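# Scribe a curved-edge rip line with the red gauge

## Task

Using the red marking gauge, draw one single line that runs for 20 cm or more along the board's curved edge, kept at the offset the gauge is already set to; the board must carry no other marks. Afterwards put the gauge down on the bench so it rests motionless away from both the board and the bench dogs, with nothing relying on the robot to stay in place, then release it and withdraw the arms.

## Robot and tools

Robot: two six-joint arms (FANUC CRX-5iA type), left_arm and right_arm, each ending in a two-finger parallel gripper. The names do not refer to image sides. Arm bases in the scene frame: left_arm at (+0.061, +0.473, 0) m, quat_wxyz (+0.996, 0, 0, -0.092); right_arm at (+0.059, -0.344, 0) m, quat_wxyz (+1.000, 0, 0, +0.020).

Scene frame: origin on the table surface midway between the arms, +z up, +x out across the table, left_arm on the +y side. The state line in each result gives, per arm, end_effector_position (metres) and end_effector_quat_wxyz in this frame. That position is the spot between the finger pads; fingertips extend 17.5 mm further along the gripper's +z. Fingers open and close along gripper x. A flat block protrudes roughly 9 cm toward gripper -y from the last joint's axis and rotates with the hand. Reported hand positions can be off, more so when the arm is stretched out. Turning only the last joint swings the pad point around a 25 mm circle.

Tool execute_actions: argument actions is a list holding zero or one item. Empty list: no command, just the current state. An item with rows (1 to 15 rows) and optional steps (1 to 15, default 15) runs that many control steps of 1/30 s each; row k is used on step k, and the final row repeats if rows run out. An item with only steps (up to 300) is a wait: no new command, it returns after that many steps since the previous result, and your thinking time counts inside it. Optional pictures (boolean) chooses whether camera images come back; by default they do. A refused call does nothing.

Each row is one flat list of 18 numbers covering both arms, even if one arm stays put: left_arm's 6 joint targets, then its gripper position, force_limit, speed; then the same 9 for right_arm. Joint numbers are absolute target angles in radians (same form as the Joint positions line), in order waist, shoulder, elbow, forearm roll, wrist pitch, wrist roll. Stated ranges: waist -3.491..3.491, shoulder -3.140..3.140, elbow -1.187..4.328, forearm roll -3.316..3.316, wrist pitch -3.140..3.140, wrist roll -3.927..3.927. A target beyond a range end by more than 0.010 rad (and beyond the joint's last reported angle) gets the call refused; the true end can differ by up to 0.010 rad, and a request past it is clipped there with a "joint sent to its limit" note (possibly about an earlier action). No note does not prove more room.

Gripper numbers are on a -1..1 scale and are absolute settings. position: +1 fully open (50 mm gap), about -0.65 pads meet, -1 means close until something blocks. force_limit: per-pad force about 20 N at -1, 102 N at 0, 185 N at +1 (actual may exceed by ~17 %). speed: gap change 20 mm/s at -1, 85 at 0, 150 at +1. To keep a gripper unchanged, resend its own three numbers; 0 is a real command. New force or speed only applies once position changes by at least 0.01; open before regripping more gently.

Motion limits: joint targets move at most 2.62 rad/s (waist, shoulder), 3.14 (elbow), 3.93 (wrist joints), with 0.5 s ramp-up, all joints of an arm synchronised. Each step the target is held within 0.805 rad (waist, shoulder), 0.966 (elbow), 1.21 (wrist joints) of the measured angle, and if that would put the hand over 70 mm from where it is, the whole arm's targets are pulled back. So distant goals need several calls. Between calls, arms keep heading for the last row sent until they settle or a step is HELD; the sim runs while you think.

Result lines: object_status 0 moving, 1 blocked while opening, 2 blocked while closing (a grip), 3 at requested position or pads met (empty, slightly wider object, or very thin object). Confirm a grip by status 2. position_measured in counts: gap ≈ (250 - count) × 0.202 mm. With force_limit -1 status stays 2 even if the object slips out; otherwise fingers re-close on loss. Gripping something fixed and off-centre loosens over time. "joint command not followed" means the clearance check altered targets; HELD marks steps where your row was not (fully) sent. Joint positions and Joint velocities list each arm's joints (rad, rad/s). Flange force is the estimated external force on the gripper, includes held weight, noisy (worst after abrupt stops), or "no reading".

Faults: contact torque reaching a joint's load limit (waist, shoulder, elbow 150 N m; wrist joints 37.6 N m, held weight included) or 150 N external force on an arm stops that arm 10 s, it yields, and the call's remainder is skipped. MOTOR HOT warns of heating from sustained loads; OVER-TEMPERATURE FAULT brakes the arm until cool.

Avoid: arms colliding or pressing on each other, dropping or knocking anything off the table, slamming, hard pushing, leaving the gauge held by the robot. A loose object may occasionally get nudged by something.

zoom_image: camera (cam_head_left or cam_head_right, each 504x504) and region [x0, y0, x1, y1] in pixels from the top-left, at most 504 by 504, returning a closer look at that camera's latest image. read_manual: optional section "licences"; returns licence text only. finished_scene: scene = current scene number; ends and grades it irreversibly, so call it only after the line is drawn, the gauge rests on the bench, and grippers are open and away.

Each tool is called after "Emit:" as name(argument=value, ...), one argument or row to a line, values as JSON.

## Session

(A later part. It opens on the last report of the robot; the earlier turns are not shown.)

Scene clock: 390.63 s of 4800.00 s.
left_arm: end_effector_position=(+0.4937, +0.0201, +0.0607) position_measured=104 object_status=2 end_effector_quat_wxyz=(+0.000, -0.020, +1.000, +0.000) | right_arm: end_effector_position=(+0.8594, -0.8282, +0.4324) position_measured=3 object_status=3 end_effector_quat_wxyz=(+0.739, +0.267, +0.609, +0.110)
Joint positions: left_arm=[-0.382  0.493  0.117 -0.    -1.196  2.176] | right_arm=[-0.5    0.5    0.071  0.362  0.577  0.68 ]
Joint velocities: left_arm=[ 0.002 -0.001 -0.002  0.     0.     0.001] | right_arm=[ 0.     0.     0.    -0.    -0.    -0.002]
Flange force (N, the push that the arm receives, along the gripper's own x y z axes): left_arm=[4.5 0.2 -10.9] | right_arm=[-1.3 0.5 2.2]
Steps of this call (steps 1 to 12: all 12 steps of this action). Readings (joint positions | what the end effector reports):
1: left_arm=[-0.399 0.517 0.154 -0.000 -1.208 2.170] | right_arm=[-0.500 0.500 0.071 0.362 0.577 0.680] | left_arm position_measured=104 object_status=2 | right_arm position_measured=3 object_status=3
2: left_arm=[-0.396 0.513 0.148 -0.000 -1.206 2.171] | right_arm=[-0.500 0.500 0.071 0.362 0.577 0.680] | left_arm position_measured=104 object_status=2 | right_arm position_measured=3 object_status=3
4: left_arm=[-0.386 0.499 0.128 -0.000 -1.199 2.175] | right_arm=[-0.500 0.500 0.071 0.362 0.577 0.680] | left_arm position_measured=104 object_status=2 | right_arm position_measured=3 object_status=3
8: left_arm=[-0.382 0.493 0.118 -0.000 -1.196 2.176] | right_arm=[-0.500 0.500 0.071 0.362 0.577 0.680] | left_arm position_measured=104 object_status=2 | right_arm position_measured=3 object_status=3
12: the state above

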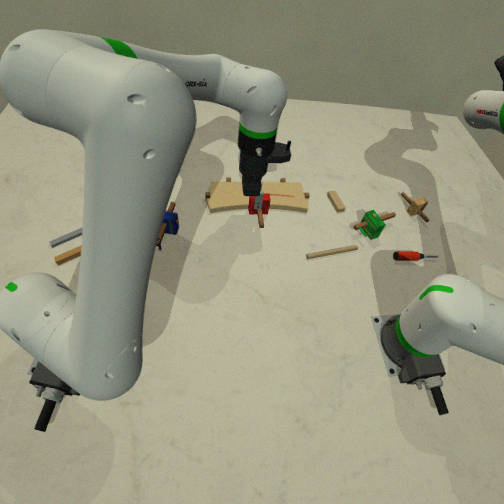

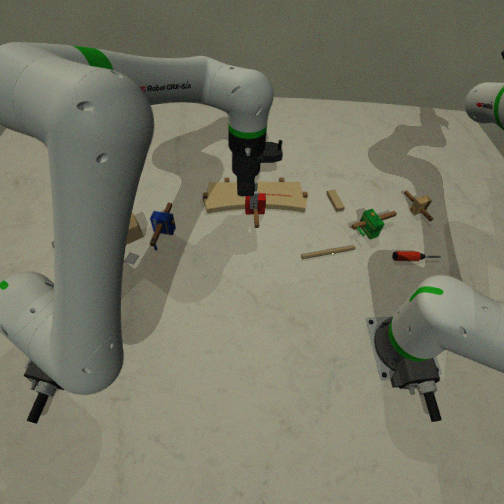

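Emit:
execute_actions(
  actions=[
    {"rows":[[-0.3628,0.4698,0.083,0,-1.184,2.1811,-1,0.3,-0.5,-0.5,0.5,0.071,0.362,0.577,0.68,1,0,0]],"steps":10},
  ],
  pictures=false,
)

Emit:
execute_actions(
  actions=[
    {"rows":[[-0.3444,0.4455,0.0473,0,-1.1726,2.1862,-1,0.3,-0.5,-0.5,0.5,0.071,0.362,0.577,0.68,1,0,0]],"steps":10},
  ],
  pictures=false,
)

Emit:
execute_actions(
  actions=[
    {"rows":[[-0.3256,0.421,0.012,0,-1.1618,2.1909,-1,0.3,-0.5,-0.5,0.5,0.071,0.362,0.577,0.68,1,0,0]],"steps":10},
  ],
  pictures=false,
)

Scene clock: 409.40 s of 4800.00 s.
left_arm: end_effector_position=(+0.4936, +0.0334, +0.0604) position_measured=104 object_status=2 end_effector_quat_wxyz=(-0.000, -0.032, +1.000, -0.000) | right_arm: end_effector_position=(+0.8594, -0.8282, +0.4324) position_measured=3 object_status=3 end_effector_quat_wxyz=(+0.739, +0.267, +0.609, +0.110)
Joint positions: left_arm=[-0.363  0.47   0.083  0.    -1.184  2.181] | right_arm=[-0.5    0.5    0.071  0.362  0.577  0.68 ]
Joint velocities: left_arm=[ 0.002 -0.001 -0.002  0.001  0.001 -0.001] | right_arm=[ 0.    -0.     0.    -0.     0.    -0.001]
Flange force (N, the push that the arm receives, along the gripper's own x y z axes): left_arm=[17.7 -1.1 -16.6] | right_arm=[-1.4 0.4 2.2]
Steps of this call (steps 1 to 15: the robot went on to your last target; steps 16 to 90: nothing new was sent; then 15.43 s passed at rest; steps 91 to 100: all 10 steps of this action). Readings (joint positions | what the end effector reports):
91: left_arm=[-0.381 0.492 0.117 0.000 -1.195 2.176] | right_arm=[-0.500 0.500 0.071 0.362 0.577 0.680] | left_arm position_measured=104 object_status=2 | right_arm position_measured=3 object_status=3
92: left_arm=[-0.378 0.488 0.111 0.000 -1.193 2.177] | right_arm=[-0.500 0.500 0.071 0.362 0.577 0.680] | left_arm position_measured=104 object_status=2 | right_arm position_measured=3 object_status=3
94: left_arm=[-0.368 0.476 0.092 0.000 -1.187 2.180] | right_arm=[-0.500 0.500 0.071 0.362 0.577 0.680] | left_arm position_measured=104 object_status=2 | right_arm position_measured=3 object_status=3
98: left_arm=[-0.363 0.470 0.083 0.000 -1.184 2.181] | right_arm=[-0.500 0.500 0.071 0.362 0.577 0.680] | left_arm position_measured=104 object_status=2 | right_arm position_measured=3 object_status=3
100: the state above

Scene clock: 409.73 s of 4800.00 s.
left_arm: end_effector_position=(+0.4924, +0.0469, +0.0603) position_measured=104 object_status=2 end_effector_quat_wxyz=(-0.000, -0.043, +0.999, -0.000) | right_arm: end_effector_position=(+0.8594, -0.8282, +0.4324) position_measured=3 object_status=3 end_effector_quat_wxyz=(+0.739, +0.267, +0.609, +0.110)
Joint positions: left_arm=[-0.345  0.446  0.047  0.    -1.173  2.186] | right_arm=[-0.5    0.5    0.071  0.362  0.577  0.68 ]
Joint velocities: left_arm=[ 0.002  0.    -0.003  0.     0.001  0.001] | right_arm=[ 0.     0.     0.    -0.     0.    -0.001]
Flange force (N, the push that the arm receives, along the gripper's own x y z axes): left_arm=[15.2 -5.9 -21.4] | right_arm=[-1.8 0.2 3.2]
Steps of this call (steps 1 to 10: all 10 steps of this action). Readings (joint positions | what the end effector reports):
1: left_arm=[-0.363 0.469 0.082 0.000 -1.184 2.181] | right_arm=[-0.500 0.500 0.071 0.362 0.577 0.680] | left_arm position_measured=104 object_status=2 | right_arm position_measured=3 object_status=3
2: left_arm=[-0.360 0.465 0.077 0.000 -1.182 2.182] | right_arm=[-0.500 0.500 0.071 0.362 0.577 0.680] | left_arm position_measured=104 object_status=2 | right_arm position_measured=3 object_status=3
4: left_arm=[-0.349 0.452 0.057 0.000 -1.176 2.185] | right_arm=[-0.500 0.500 0.071 0.362 0.577 0.680] | left_arm position_measured=104 object_status=2 | right_arm position_measured=3 object_status=3
8: left_arm=[-0.345 0.446 0.048 0.000 -1.173 2.186] | right_arm=[-0.500 0.500 0.071 0.362 0.577 0.680] | left_arm position_measured=104 object_status=2 | right_arm position_measured=3 object_status=3
10: the state above

Scene clock: 410.07 s of 4800.00 s.
left_arm: end_effector_position=(+0.4909, +0.0605, +0.0602) position_measured=104 object_status=2 end_effector_quat_wxyz=(+0.000, -0.055, +0.998, -0.000) | right_arm: end_effector_position=(+0.8594, -0.8282, +0.4324) position_measured=3 object_status=3 end_effector_quat_wxyz=(+0.739, +0.267, +0.609, +0.110)
Joint positions: left_arm=[-0.326  0.421  0.012  0.    -1.162  2.191] | right_arm=[-0.5    0.5    0.071  0.362  0.577  0.68 ]
Joint velocities: left_arm=[ 0.    -0.001 -0.003 -0.     0.001 -0.   ] | right_arm=[ 0.     0.001  0.001 -0.001 -0.    -0.001]
Flange force (N, the push that the arm receives, along the gripper's own x y z axes): left_arm=[17.4 -8.1 -21.6] | right_arm=[-1.2 1.0 3.1]
Steps of this call (steps 1 to 10: all 10 steps of this action). Readings (joint positions | what the end effector reports):
1: left_arm=[-0.344 0.445 0.047 0.000 -1.172 2.186] | right_arm=[-0.500 0.500 0.071 0.362 0.577 0.680] | left_arm position_measured=104 object_status=2 | right_arm position_measured=3 object_status=3
2: left_arm=[-0.341 0.441 0.041 0.000 -1.170 2.187] | right_arm=[-0.500 0.500 0.071 0.362 0.577 0.680] | left_arm position_measured=104 object_status=2 | right_arm position_measured=3 object_status=3
4: left_arm=[-0.331 0.428 0.021 0.000 -1.165 2.190] | right_arm=[-0.500 0.500 0.071 0.362 0.577 0.680] | left_arm position_measured=104 object_status=2 | right_arm position_measured=3 object_status=3
8: left_arm=[-0.326 0.421 0.013 0.000 -1.162 2.191] | right_arm=[-0.500 0.500 0.071 0.362 0.577 0.680] | left_arm position_measured=104 object_status=2 | right_arm position_measured=3 object_status=3
10: the state above

Emit:
execute_actions(
  actions=[
    {"rows":[[-0.3064,0.3963,-0.0232,0,-1.1513,2.1952,-1,0.3,-0.5,-0.5,0.5,0.071,0.362,0.577,0.68,1,0,0]],"steps":10},
  ],
  pictures=false,
)

Emit:
execute_actions(
  actions=[
    {"rows":[[-0.2869,0.3712,-0.058,0,-1.1416,2.1992,-1,0.3,-0.5,-0.5,0.5,0.071,0.362,0.577,0.68,1,0,0]],"steps":10},
  ],
  pictures=false,
)

Emit:
execute_actions(
  actions=[
    {"rows":[[-0.2669,0.346,-0.0926,0,-1.1322,2.2027,-1,0.3,-0.5,-0.5,0.5,0.071,0.362,0.577,0.68,1,0,0]],"steps":10},
  ],
  pictures=false,
)

Scene clock: 422.50 s of 4800.00 s.
left_arm: end_effector_position=(+0.4891, +0.0741, +0.0601) position_measured=104 object_status=2 end_effector_quat_wxyz=(+0.000, -0.067, +0.998, +0.000) | right_arm: end_effector_position=(+0.8594, -0.8282, +0.4324) position_measured=3 object_status=3 end_effector_quat_wxyz=(+0.739, +0.267, +0.609, +0.110)
Joint positions: left_arm=[-0.307  0.396 -0.023 -0.    -1.151  2.195] | right_arm=[-0.5    0.5    0.071  0.362  0.577  0.68 ]
Joint velocities: left_arm=[ 0.001 -0.004 -0.002  0.     0.001  0.001] | right_arm=[-0.     0.    -0.    -0.    -0.     0.001]
Flange force (N, the push that the arm receives, along the gripper's own x y z axes): left_arm=[20.5 -5.3 -20.8] | right_arm=[-1.7 0.2 1.9]
Steps of this call (steps 1 to 15: the robot went on to your last target; steps 16 to 90: nothing new was sent; then 9.10 s passed at rest; steps 91 to 100: all 10 steps of this action). Readings (joint positions | what the end effector reports):
91: left_arm=[-0.325 0.420 0.011 -0.000 -1.162 2.191] | right_arm=[-0.500 0.500 0.071 0.362 0.577 0.680] | left_arm position_measured=104 object_status=2 | right_arm position_measured=3 object_status=3
92: left_arm=[-0.322 0.417 0.006 -0.000 -1.160 2.192] | right_arm=[-0.500 0.500 0.071 0.362 0.577 0.680] | left_arm position_measured=104 object_status=2 | right_arm position_measured=3 object_status=3
94: left_arm=[-0.311 0.403 -0.014 -0.000 -1.154 2.194] | right_arm=[-0.500 0.500 0.071 0.362 0.577 0.680] | left_arm position_measured=104 object_status=2 | right_arm position_measured=3 object_status=3
98: left_arm=[-0.307 0.397 -0.023 -0.000 -1.151 2.195] | right_arm=[-0.500 0.500 0.071 0.362 0.577 0.680] | left_arm position_measured=104 object_status=2 | right_arm position_measured=3 object_status=3
100: the state above

Scene clock: 422.83 s of 4800.00 s.
left_arm: end_effector_position=(+0.4869, +0.0877, +0.0601) position_measured=104 object_status=2 end_effector_quat_wxyz=(+0.000, -0.079, +0.997, +0.000) | right_arm: end_effector_position=(+0.8594, -0.8282, +0.4324) position_measured=3 object_status=3 end_effector_quat_wxyz=(+0.739, +0.267, +0.609, +0.110)
Joint positions: left_arm=[-0.287  0.371 -0.058 -0.    -1.142  2.199] | right_arm=[-0.5    0.5    0.071  0.362  0.577  0.68 ]
Joint velocities: left_arm=[ 0.001 -0.003 -0.003 -0.001  0.001 -0.001] | right_arm=[-0.    -0.     0.     0.    -0.    -0.001]
Flange force (N, the push that the arm receives, along the gripper's own x y z axes): left_arm=[15.3 -4.4 -18.2] | right_arm=[-1.7 0.5 2.8]
Steps of this call (steps 1 to 10: all 10 steps of this action). Readings (joint positions | what the end effector reports):
1: left_arm=[-0.306 0.396 -0.024 -0.000 -1.151 2.195] | right_arm=[-0.500 0.500 0.071 0.362 0.577 0.680] | left_arm position_measured=104 object_status=2 | right_arm position_measured=3 object_status=3
2: left_arm=[-0.303 0.392 -0.030 -0.000 -1.149 2.196] | right_arm=[-0.500 0.500 0.071 0.362 0.577 0.680] | left_arm position_measured=104 object_status=2 | right_arm position_measured=3 object_status=3
4: left_arm=[-0.292 0.378 -0.049 -0.000 -1.144 2.198] | right_arm=[-0.500 0.500 0.071 0.362 0.577 0.680] | left_arm position_measured=104 object_status=2 | right_arm position_measured=3 object_status=3
8: left_arm=[-0.287 0.372 -0.058 -0.000 -1.142 2.199] | right_arm=[-0.500 0.500 0.071 0.362 0.577 0.680] | left_arm position_measured=104 object_status=2 | right_arm position_measured=3 object_status=3
10: the state above

Scene clock: 423.17 s of 4800.00 s.
left_arm: end_effector_position=(+0.4843, +0.1012, +0.0601) position_measured=104 object_status=2 end_effector_quat_wxyz=(+0.000, -0.090, +0.996, +0.000) | right_arm: end_effector_position=(+0.8594, -0.8282, +0.4324) position_measured=3 object_status=3 end_effector_quat_wxyz=(+0.739, +0.267, +0.609, +0.110)
Joint positions: left_arm=[-0.267  0.346 -0.092 -0.    -1.132  2.203] | right_arm=[-0.5    0.5    0.071  0.362  0.577  0.68 ]
Joint velocities: left_arm=[ 0.003 -0.002 -0.002  0.     0.    -0.   ] | right_arm=[-0.    -0.    -0.     0.     0.001  0.   ]
Flange force (N, the push that the arm receives, along the gripper's own x y z axes): left_arm=[9.6 -9.2 -21.6] | right_arm=[-1.8 0.4 3.0]
Steps of this call (steps 1 to 10: all 10 steps of this action). Readings (joint positions | what the end effector reports):
1: left_arm=[-0.287 0.371 -0.059 -0.000 -1.141 2.199] | right_arm=[-0.500 0.500 0.071 0.362 0.577 0.680] | left_arm position_measured=104 object_status=2 | right_arm position_measured=3 object_status=3
2: left_arm=[-0.283 0.367 -0.064 -0.000 -1.140 2.200] | right_arm=[-0.500 0.500 0.071 0.362 0.577 0.680] | left_arm position_measured=104 object_status=2 | right_arm position_measured=3 object_status=3
4: left_arm=[-0.272 0.353 -0.084 -0.000 -1.135 2.202] | right_arm=[-0.500 0.500 0.071 0.362 0.577 0.680] | left_arm position_measured=104 object_status=2 | right_arm position_measured=3 object_status=3
8: left_arm=[-0.267 0.346 -0.092 -0.000 -1.132 2.203] | right_arm=[-0.500 0.500 0.071 0.362 0.577 0.680] | left_arm position_measured=104 object_status=2 | right_arm position_measured=3 object_status=3
10: the state above

Emit:
execute_actions(
  actions=[
    {"rows":[[-0.2465,0.3209,-0.1263,0,-1.1236,2.2058,-1,0.3,-0.5,-0.5,0.5,0.071,0.362,0.577,0.68,1,0,0]],"steps":10},
  ],
  pictures=false,
)

Emit:
execute_actions(
  actions=[
    {"rows":[[-0.2258,0.2952,-0.1604,0,-1.1152,2.2086,-1,0.3,-0.5,-0.5,0.5,0.071,0.362,0.577,0.68,1,0,0]],"steps":10},
  ],
  pictures=false,
)

Emit:
execute_actions(
  actions=[
    {"rows":[[-0.2266,0.2866,-0.1558,0,-1.1284,2.2094,-1,0.3,-0.5,-0.5,0.5,0.071,0.362,0.577,0.68,1,0,0]],"steps":8},
  ],
  pictures=false,
)

Emit:
execute_actions(
  actions=[
    {"rows":[[-0.4288,0.0791,-0.3675,0,-1.1242,2.1836,-1,0.3,-0.5,-0.5,0.5,0.071,0.362,0.577,0.68,1,0,0]]},
  ],
  pictures=false,
)

Emit:
execute_actions(
  actions=[
    {"steps":8},
  ],
  pictures=false,
)

Emit:
execute_actions(
  actions=[
    {"rows":[[-0.4288,0.1079,-0.3985,0,-1.0644,2.1836,-1,0.3,-0.5,-0.5,0.5,0.071,0.362,0.577,0.68,1,0,0]]},
  ],
)

Scene clock: 439.53 s of 4800.00 s.
left_arm: end_effector_position=(+0.4816, +0.1146, +0.0601) position_measured=104 object_status=2 end_effector_quat_wxyz=(-0.000, -0.102, +0.995, -0.000) | right_arm: end_effector_position=(+0.8594, -0.8282, +0.4324) position_measured=3 object_status=3 end_effector_quat_wxyz=(+0.739, +0.267, +0.609, +0.110)
Joint positions: left_arm=[-0.247  0.321 -0.126  0.    -1.124  2.206] | right_arm=[-0.5    0.5    0.071  0.362  0.577  0.68 ]
Joint velocities: left_arm=[ 0.001 -0.002 -0.003 -0.     0.001 -0.001] | right_arm=[ 0.    -0.     0.    -0.     0.001  0.001]
Flange force (N, the push that the arm receives, along the gripper's own x y z axes): left_arm=[12.0 -7.1 -18.8] | right_arm=[-1.5 1.1 0.6]
Steps of this call (steps 1 to 15: the robot went on to your last target; steps 16 to 90: nothing new was sent; then 13.03 s passed at rest; steps 91 to 100: all 10 steps of this action). Readings (joint positions | what the end effector reports):
91: left_arm=[-0.266 0.345 -0.093 0.000 -1.132 2.203] | right_arm=[-0.500 0.500 0.071 0.362 0.577 0.680] | left_arm position_measured=104 object_status=2 | right_arm position_measured=3 object_status=3
92: left_arm=[-0.263 0.341 -0.099 0.000 -1.131 2.203] | right_arm=[-0.500 0.500 0.071 0.362 0.577 0.680] | left_arm position_measured=104 object_status=2 | right_arm position_measured=3 object_status=3
94: left_arm=[-0.252 0.327 -0.118 0.000 -1.126 2.205] | right_arm=[-0.500 0.500 0.071 0.362 0.577 0.680] | left_arm position_measured=104 object_status=2 | right_arm position_measured=3 object_status=3
98: left_arm=[-0.247 0.321 -0.126 0.000 -1.124 2.206] | right_arm=[-0.500 0.500 0.071 0.362 0.577 0.680] | left_arm position_measured=104 object_status=2 | right_arm position_measured=3 object_status=3
100: the state above

Scene clock: 439.87 s of 4800.00 s.
left_arm: end_effector_position=(+0.4784, +0.1281, +0.0601) position_measured=104 object_status=2 end_effector_quat_wxyz=(-0.000, -0.114, +0.994, -0.000) | right_arm: end_effector_position=(+0.8594, -0.8282, +0.4324) position_measured=3 object_status=3 end_effector_quat_wxyz=(+0.739, +0.267, +0.609, +0.110)
Joint positions: left_arm=[-0.226  0.295 -0.16   0.    -1.115  2.209] | right_arm=[-0.5    0.5    0.071  0.362  0.577  0.68 ]
Joint velocities: left_arm=[ 0.002 -0.001 -0.002 -0.     0.    -0.001] | right_arm=[-0.    -0.    -0.     0.001 -0.002  0.   ]
Flange force (N, the push that the arm receives, along the gripper's own x y z axes): left_arm=[7.9 -1.5 -17.8] | right_arm=[-1.9 0.5 2.6]
Steps of this call (steps 1 to 10: all 10 steps of this action). Readings (joint positions | what the end effector reports):
1: left_arm=[-0.246 0.320 -0.127 0.000 -1.123 2.206] | right_arm=[-0.500 0.500 0.071 0.362 0.577 0.680] | left_arm position_measured=104 object_status=2 | right_arm position_measured=3 object_status=3
2: left_arm=[-0.243 0.316 -0.133 0.000 -1.122 2.206] | right_arm=[-0.500 0.500 0.071 0.362 0.577 0.680] | left_arm position_measured=104 object_status=2 | right_arm position_measured=3 object_status=3
4: left_arm=[-0.231 0.302 -0.152 0.000 -1.117 2.208] | right_arm=[-0.500 0.500 0.071 0.362 0.577 0.680] | left_arm position_measured=104 object_status=2 | right_arm position_measured=3 object_status=3
8: left_arm=[-0.226 0.296 -0.160 0.000 -1.115 2.209] | right_arm=[-0.500 0.500 0.071 0.362 0.577 0.680] | left_arm position_measured=104 object_status=2 | right_arm position_measured=3 object_status=3
10: the state above

Scene clock: 440.13 s of 4800.00 s.
left_arm: end_effector_position=(+0.4773, +0.1284, +0.0660) position_measured=104 object_status=2 end_effector_quat_wxyz=(-0.000, -0.114, +0.994, +0.000) | right_arm: end_effector_position=(+0.8594, -0.8282, +0.4324) position_measured=3 object_status=3 end_effector_quat_wxyz=(+0.739, +0.267, +0.609, +0.110)
Joint positions: left_arm=[-0.226  0.287 -0.156 -0.    -1.128  2.209] | right_arm=[-0.5    0.5    0.071  0.362  0.577  0.68 ]
Joint velocities: left_arm=[-0.001 -0.004  0.002  0.    -0.003 -0.001] | right_arm=[-0.001 -0.    -0.     0.001  0.002 -0.   ]
Flange force (N, the push that the arm receives, along the gripper's own x y z axes): left_arm=[1.4 5.2 -1.2] | right_arm=[-1.8 1.1 0.8]
Steps of this call (steps 1 to 8: all 8 steps of this action). Readings (joint positions | what the end effector reports):
1: left_arm=[-0.226 0.295 -0.160 0.000 -1.115 2.209] | right_arm=[-0.500 0.500 0.071 0.362 0.577 0.680] | left_arm position_measured=104 object_status=2 | right_arm position_measured=3 object_status=3
2: left_arm=[-0.226 0.292 -0.159 -0.000 -1.120 2.209] | right_arm=[-0.500 0.500 0.071 0.362 0.577 0.680] | left_arm position_measured=104 object_status=2 | right_arm position_measured=3 object_status=3
4: left_arm=[-0.226 0.288 -0.157 -0.000 -1.126 2.209] | right_arm=[-0.500 0.500 0.071 0.362 0.577 0.680] | left_arm position_measured=104 object_status=2 | right_arm position_measured=3 object_status=3
8: the state above

Scene clock: 440.63 s of 4800.00 s.
left_arm: end_effector_position=(+0.3308, +0.1001, +0.0801) position_measured=104 object_status=2 end_effector_quat_wxyz=(+0.000, -0.001, +1.000, -0.000) | right_arm: end_effector_position=(+0.8594, -0.8282, +0.4324) position_measured=3 object_status=3 end_effector_quat_wxyz=(+0.739, +0.267, +0.609, +0.110)
Joint positions: left_arm=[-0.428  0.08  -0.366 -0.    -1.124  2.184] | right_arm=[-0.5    0.5    0.071  0.362  0.577  0.68 ]
Joint velocities: left_arm=[-0.024 -0.026 -0.027 -0.001  0.003 -0.004] | right_arm=[-0.    -0.001 -0.001 -0.     0.001 -0.001]
Flange force (N, the push that the arm receives, along the gripper's own x y z axes): left_arm=[21.4 1.1 -1.3] | right_arm=[-1.6 0.8 -0.1]
Steps of this call (steps 1 to 15: all 15 steps of this action). Readings (joint positions | what the end effector reports):
1: left_arm=[-0.227 0.286 -0.156 -0.000 -1.128 2.209] | right_arm=[-0.500 0.500 0.071 0.362 0.577 0.680] | left_arm position_measured=104 object_status=2 | right_arm position_measured=3 object_status=3
2: left_arm=[-0.231 0.281 -0.161 -0.000 -1.128 2.209] | right_arm=[-0.500 0.500 0.071 0.362 0.577 0.680] | left_arm position_measured=104 object_status=2 | right_arm position_measured=3 object_status=3
4: left_arm=[-0.258 0.255 -0.189 -0.000 -1.127 2.205] | right_arm=[-0.500 0.500 0.071 0.362 0.577 0.680] | left_arm position_measured=104 object_status=2 | right_arm position_measured=3 object_status=3
8: left_arm=[-0.340 0.171 -0.274 -0.000 -1.126 2.195] | right_arm=[-0.500 0.500 0.071 0.362 0.577 0.680] | left_arm position_measured=104 object_status=2 | right_arm position_measured=3 object_status=3
15: the state above

Scene clock: 440.90 s of 4800.00 s.
left_arm: end_effector_position=(+0.3300, +0.1001, +0.0800) position_measured=104 object_status=2 end_effector_quat_wxyz=(+0.000, +0.000, +1.000, -0.000) | right_arm: end_effector_position=(+0.8594, -0.8282, +0.4324) position_measured=3 object_status=3 end_effector_quat_wxyz=(+0.739, +0.267, +0.609, +0.110)
Joint positions: left_arm=[-0.429  0.079 -0.367 -0.    -1.124  2.184] | right_arm=[-0.5    0.5    0.071  0.362  0.577  0.68 ]
Joint velocities: left_arm=[ 0.001 -0.    -0.001 -0.     0.     0.   ] | right_arm=[ 0.    -0.001 -0.    -0.001  0.001  0.001]
Flange force (N, the push that the arm receives, along the gripper's own x y z axes): left_arm=[1.1 1.2 2.2] | right_arm=[-1.5 1.0 1.8]
Steps of this call (steps 1 to 8: the robot went on to your last target). Readings (joint positions | what the end effector reports):
1: left_arm=[-0.428 0.080 -0.367 -0.000 -1.124 2.184] | right_arm=[-0.500 0.500 0.071 0.362 0.577 0.680] | left_arm position_measured=104 object_status=2 | right_arm position_measured=3 object_status=3
2: left_arm=[-0.428 0.079 -0.367 -0.000 -1.124 2.184] | right_arm=[-0.500 0.500 0.071 0.362 0.577 0.680] | left_arm position_measured=104 object_status=2 | right_arm position_measured=3 object_status=3
4: left_arm=[-0.429 0.079 -0.367 -0.000 -1.124 2.184] | right_arm=[-0.500 0.500 0.071 0.362 0.577 0.680] | left_arm position_measured=104 object_status=2 | right_arm position_measured=3 object_status=3
8: the state above

Scene clock: 441.40 s of 4800.00 s.
left_arm: end_effector_position=(+0.3299, +0.1001, +0.0561) position_measured=104 object_status=2 end_effector_quat_wxyz=(+0.000, +0.000, +1.000, -0.000) | right_arm: end_effector_position=(+0.8594, -0.8282, +0.4324) position_measured=3 object_status=3 end_effector_quat_wxyz=(+0.739, +0.267, +0.609, +0.110)
Joint positions: left_arm=[-0.429  0.108 -0.398  0.    -1.064  2.184] | right_arm=[-0.5    0.5    0.071  0.362  0.577  0.68 ]
Joint velocities: left_arm=[-0.     0.001 -0.    -0.001  0.     0.002] | right_arm=[ 0.     0.001  0.001 -0.    -0.     0.002]
Flange force (N, the push that the arm receives, along the gripper's own x y z axes): left_arm=[2.5 0.5 2.2] | right_arm=[-1.2 1.9 1.6]
Steps of this call (steps 1 to 15: all 15 steps of this action). Readings (joint positions | what the end effector reports):
1: left_arm=[-0.429 0.079 -0.368 0.000 -1.123 2.184] | right_arm=[-0.500 0.500 0.071 0.362 0.577 0.680] | left_arm position_measured=104 object_status=2 | right_arm position_measured=3 object_status=3
2: left_arm=[-0.429 0.082 -0.371 0.000 -1.116 2.184] | right_arm=[-0.500 0.500 0.071 0.362 0.577 0.680] | left_arm position_measured=104 object_status=2 | right_arm position_measured=3 object_status=3
4: left_arm=[-0.429 0.098 -0.388 0.000 -1.085 2.184] | right_arm=[-0.500 0.500 0.071 0.362 0.577 0.680] | left_arm position_measured=104 object_status=2 | right_arm position_measured=3 object_status=3
8: left_arm=[-0.429 0.107 -0.398 0.000 -1.065 2.184] | right_arm=[-0.500 0.500 0.071 0.362 0.577 0.680] | left_arm position_measured=104 object_status=2 | right_arm position_measured=3 object_status=3
15: the state above

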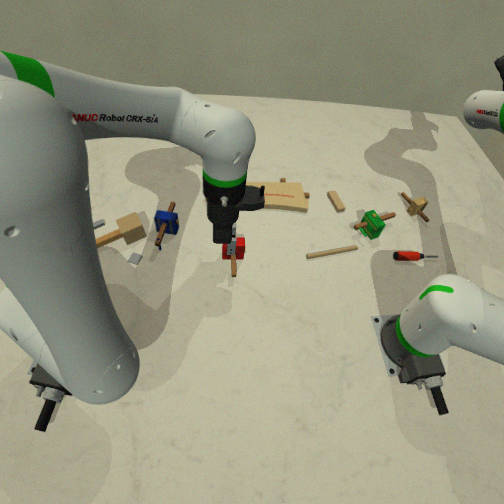

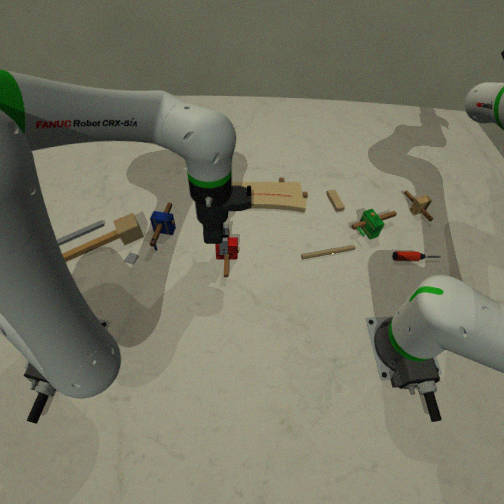

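Emit:
execute_actions(
  actions=[
    {"rows":[[-0.4288,0.1117,-0.4021,0,-1.057,2.1836,-1,0.3,-0.5,-0.5,0.5,0.071,0.362,0.577,0.68,1,0,0]],"steps":8},
  ],
  pictures=false,
)

Emit:
execute_actions(
  actions=[
    {"rows":[[-0.4288,0.1117,-0.4021,0,-1.057,2.1836,1,0,0,-0.5,0.5,0.071,0.362,0.577,0.68,1,0,0]],"steps":10},
  ],
  pictures=false,
)

Emit:
execute_actions(
  actions=[
    {"rows":[[-0.4288,0.02,-0.27,0,-1.28,2.1836,1,0,0,-0.5,0.5,0.071,0.362,0.577,0.68,1,0,0]]},
  ],
  pictures=false,
)

Emit:
execute_actions(
  actions=[
    {"rows":[[0.4,0,-0.1,0,-1.47,2.1836,1,0,0,-0.5,0.5,0.071,0.362,0.577,0.68,1,0,0]]},
  ],
  pictures=false,
)

Emit:
execute_actions(
  actions=[
    {"steps":30},
  ],
)

Emit:
zoom_image(
  camera="cam_head_right",
  region=[195,170,325,290],
)

Scene clock: 452.90 s of 4800.00 s.
left_arm: end_effector_position=(+0.3299, +0.1001, +0.0532) position_measured=104 object_status=2 end_effector_quat_wxyz=(+0.000, +0.000, +1.000, -0.000) | right_arm: end_effector_position=(+0.8594, -0.8282, +0.4324) position_measured=3 object_status=3 end_effector_quat_wxyz=(+0.739, +0.267, +0.609, +0.110)
Joint positions: left_arm=[-0.429  0.111 -0.402 -0.    -1.057  2.184] | right_arm=[-0.5    0.5    0.071  0.362  0.577  0.68 ]
Joint velocities: left_arm=[-0.002  0.002 -0.001  0.001  0.002  0.001] | right_arm=[ 0.    -0.    -0.    -0.001  0.     0.001]
Flange force (N, the push that the arm receives, along the gripper's own x y z axes): left_arm=[5.3 5.0 -17.1] | right_arm=[-1.3 0.5 1.9]
Steps of this call (steps 1 to 15: the robot went on to your last target; steps 16 to 90: nothing new was sent; then 8.23 s passed at rest; steps 91 to 98: all 8 steps of this action). Readings (joint positions | what the end effector reports):
91: left_arm=[-0.429 0.108 -0.399 -0.000 -1.064 2.184] | right_arm=[-0.500 0.500 0.071 0.362 0.577 0.680] | left_arm position_measured=104 object_status=2 | right_arm position_measured=3 object_status=3
92: left_arm=[-0.429 0.109 -0.400 -0.000 -1.061 2.184] | right_arm=[-0.500 0.500 0.071 0.362 0.577 0.680] | left_arm position_measured=104 object_status=2 | right_arm position_measured=3 object_status=3
94: left_arm=[-0.429 0.111 -0.402 -0.000 -1.058 2.184] | right_arm=[-0.500 0.500 0.071 0.362 0.577 0.680] | left_arm position_measured=104 object_status=2 | right_arm position_measured=3 object_status=3
98: the state above

Scene clock: 453.23 s of 4800.00 s.
left_arm: end_effector_position=(+0.3299, +0.1002, +0.0530) position_measured=3 object_status=0 end_effector_quat_wxyz=(-0.000, +0.000, +1.000, +0.000) | right_arm: end_effector_position=(+0.8594, -0.8282, +0.4324) position_measured=3 object_status=3 end_effector_quat_wxyz=(+0.739, +0.267, +0.609, +0.110)
Joint positions: left_arm=[-0.429  0.112 -0.402 -0.    -1.057  2.184] | right_arm=[-0.5    0.5    0.071  0.362  0.577  0.68 ]
Joint velocities: left_arm=[-0.001 -0.002 -0.    -0.001  0.     0.001] | right_arm=[-0.  0. -0.  0. -0.  0.]
Flange force (N, the push that the arm receives, along the gripper's own x y z axes): left_arm=[2.1 -0.7 0.6] | right_arm=[-1.7 0.9 0.8]
Steps of this call (steps 1 to 10: all 10 steps of this action). Readings (joint positions | what the end effector reports):
1: left_arm=[-0.429 0.112 -0.402 -0.000 -1.057 2.184] | right_arm=[-0.500 0.500 0.071 0.362 0.577 0.680] | left_arm position_measured=94 object_status=0 | right_arm position_measured=3 object_status=3
2: left_arm=[-0.429 0.112 -0.402 -0.000 -1.057 2.184] | right_arm=[-0.500 0.500 0.071 0.362 0.577 0.680] | left_arm position_measured=80 object_status=0 | right_arm position_measured=3 object_status=3
4: left_arm=[-0.429 0.112 -0.402 -0.000 -1.057 2.184] | right_arm=[-0.500 0.500 0.071 0.362 0.577 0.680] | left_arm position_measured=52 object_status=0 | right_arm position_measured=3 object_status=3
8: left_arm=[-0.429 0.112 -0.402 -0.000 -1.057 2.184] | right_arm=[-0.500 0.500 0.071 0.362 0.577 0.680] | left_arm position_measured=4 object_status=0 | right_arm position_measured=3 object_status=3
10: the state above

Scene clock: 453.73 s of 4800.00 s.
left_arm: end_effector_position=(+0.3301, +0.1000, +0.1438) position_measured=3 object_status=3 end_effector_quat_wxyz=(+0.000, +0.000, +1.000, -0.000) | right_arm: end_effector_position=(+0.8594, -0.8282, +0.4324) position_measured=3 object_status=3 end_effector_quat_wxyz=(+0.739, +0.267, +0.609, +0.110)
Joint positions: left_arm=[-0.429  0.02  -0.27  -0.    -1.28   2.184] | right_arm=[-0.5    0.5    0.071  0.362  0.577  0.68 ]
Joint velocities: left_arm=[-0.     0.001  0.003 -0.    -0.003  0.002] | right_arm=[ 0.     0.    -0.     0.    -0.002  0.   ]
Flange force (N, the push that the arm receives, along the gripper's own x y z axes): left_arm=[-0.9 -0.8 -0.2] | right_arm=[-1.8 0.1 3.1]
Steps of this call (steps 1 to 15: all 15 steps of this action). Readings (joint positions | what the end effector reports):
1: left_arm=[-0.429 0.112 -0.402 -0.000 -1.057 2.184] | right_arm=[-0.500 0.500 0.071 0.362 0.577 0.680] | left_arm position_measured=3 object_status=0 | right_arm position_measured=3 object_status=3
2: left_arm=[-0.429 0.110 -0.399 -0.000 -1.064 2.184] | right_arm=[-0.500 0.500 0.071 0.362 0.577 0.680] | left_arm position_measured=3 object_status=0 | right_arm position_measured=3 object_status=3
4: left_arm=[-0.429 0.094 -0.376 -0.000 -1.102 2.184] | right_arm=[-0.500 0.500 0.071 0.362 0.577 0.680] | left_arm position_measured=3 object_status=0 | right_arm position_measured=3 object_status=3
8: left_arm=[-0.429 0.039 -0.297 -0.000 -1.233 2.184] | right_arm=[-0.500 0.500 0.071 0.362 0.577 0.680] | left_arm position_measured=3 object_status=3 | right_arm position_measured=3 object_status=3
15: the state above

Scene clock: 454.23 s of 4800.00 s.
left_arm: end_effector_position=(+0.4415, +0.2063, +0.1757) position_measured=3 object_status=3 end_effector_quat_wxyz=(+0.000, -0.165, +0.986, -0.000) | right_arm: end_effector_position=(+0.8594, -0.8282, +0.4324) position_measured=3 object_status=3 end_effector_quat_wxyz=(+0.739, +0.267, +0.609, +0.110)
Joint positions: left_arm=[-0.098  0.012 -0.202 -0.    -1.356  2.184] | right_arm=[-0.5    0.5    0.071  0.362  0.577  0.68 ]
Joint velocities: left_arm=[ 0.808 -0.018  0.164 -0.001 -0.183 -0.   ] | right_arm=[0.    0.    0.    0.001 0.001 0.001]
Flange force (N, the push that the arm receives, along the gripper's own x y z axes): left_arm=[0.3 4.0 4.6] | right_arm=[-1.4 0.8 1.9]
Steps of this call (steps 1 to 15: all 15 steps of this action). Readings (joint positions | what the end effector reports):
1: left_arm=[-0.428 0.020 -0.270 -0.000 -1.280 2.184] | right_arm=[-0.500 0.500 0.071 0.362 0.577 0.680] | left_arm position_measured=3 object_status=3 | right_arm position_measured=3 object_status=3
2: left_arm=[-0.424 0.020 -0.269 -0.000 -1.281 2.184] | right_arm=[-0.500 0.500 0.071 0.362 0.577 0.680] | left_arm position_measured=3 object_status=3 | right_arm position_measured=3 object_status=3
4: left_arm=[-0.397 0.019 -0.263 -0.000 -1.288 2.184] | right_arm=[-0.500 0.500 0.071 0.362 0.577 0.680] | left_arm position_measured=3 object_status=3 | right_arm position_measured=3 object_status=3
8: left_arm=[-0.290 0.017 -0.241 -0.000 -1.312 2.184] | right_arm=[-0.500 0.500 0.071 0.362 0.577 0.680] | left_arm position_measured=3 object_status=3 | right_arm position_measured=3 object_status=3
15: the state above

Scene clock: 455.23 s of 4800.00 s.
left_arm: end_effector_position=(+0.5255, +0.4210, +0.2241) position_measured=3 object_status=3 end_effector_quat_wxyz=(+0.000, -0.403, +0.915, -0.000) | right_arm: end_effector_position=(+0.8594, -0.8282, +0.4324) position_measured=3 object_status=3 end_effector_quat_wxyz=(+0.739, +0.267, +0.609, +0.110)
Joint positions: left_arm=[ 0.4   -0.    -0.1   -0.    -1.47   2.184] | right_arm=[-0.5    0.5    0.071  0.362  0.577  0.68 ]
Joint velocities: left_arm=[ 0.002 -0.     0.     0.    -0.     0.001] | right_arm=[ 0.    -0.     0.    -0.     0.001 -0.001]
Flange force (N, the push that the arm receives, along the gripper's own x y z axes): left_arm=[3.2 0.5 2.1] | right_arm=[-2.2 1.1 3.2]
Steps of this call (steps 1 to 30: the robot went on to your last target). Readings (joint positions | what the end effector reports):
1: left_arm=[-0.071 0.011 -0.196 -0.000 -1.362 2.184] | right_arm=[-0.500 0.500 0.071 0.362 0.577 0.680] | left_arm position_measured=3 object_status=3 | right_arm position_measured=3 object_status=3
2: left_arm=[-0.043 0.011 -0.191 -0.000 -1.369 2.184] | right_arm=[-0.500 0.500 0.071 0.362 0.577 0.680] | left_arm position_measured=3 object_status=3 | right_arm position_measured=3 object_status=3
4: left_arm=[0.011 0.009 -0.179 -0.000 -1.381 2.184] | right_arm=[-0.500 0.500 0.071 0.362 0.577 0.680] | left_arm position_measured=3 object_status=3 | right_arm position_measured=3 object_status=3
8: left_arm=[0.121 0.007 -0.157 -0.000 -1.406 2.184] | right_arm=[-0.500 0.500 0.071 0.362 0.577 0.680] | left_arm position_measured=3 object_status=3 | right_arm position_measured=3 object_status=3
30: the state above

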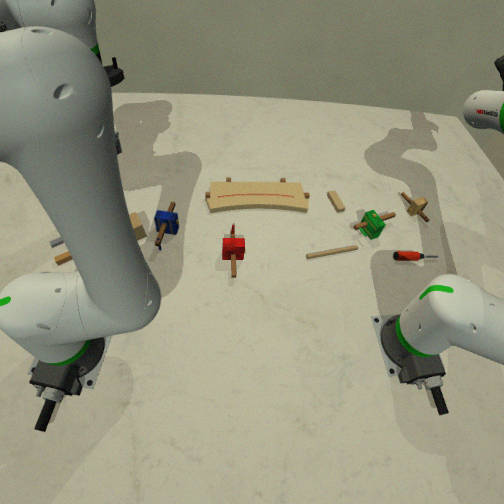

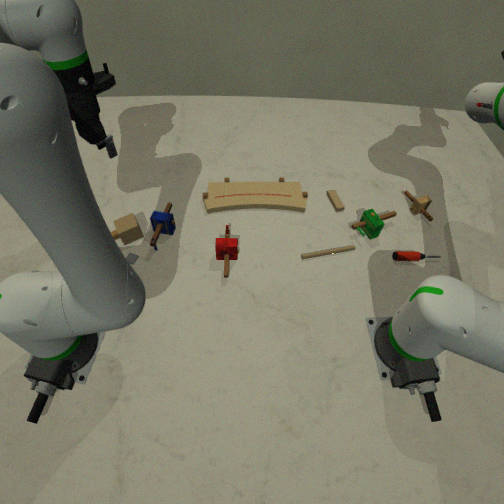

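Region (195, 170, 325, 290) of cam_head_right's 504x504 image, scaled by 3.877, with more detail than that image has; it fills the top 465 rows of this view, and the rest is white.

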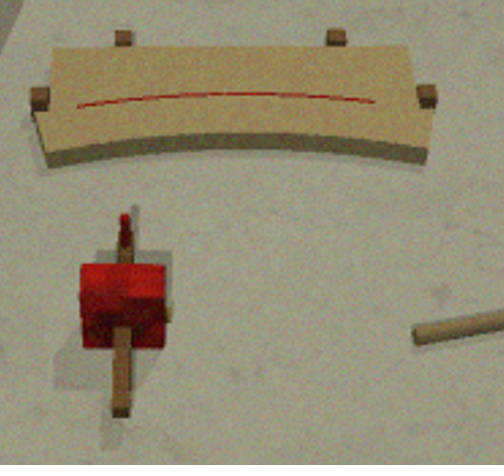

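Emit:
finished_scene(
  scene=1,
)

The scene is finished: the task was done.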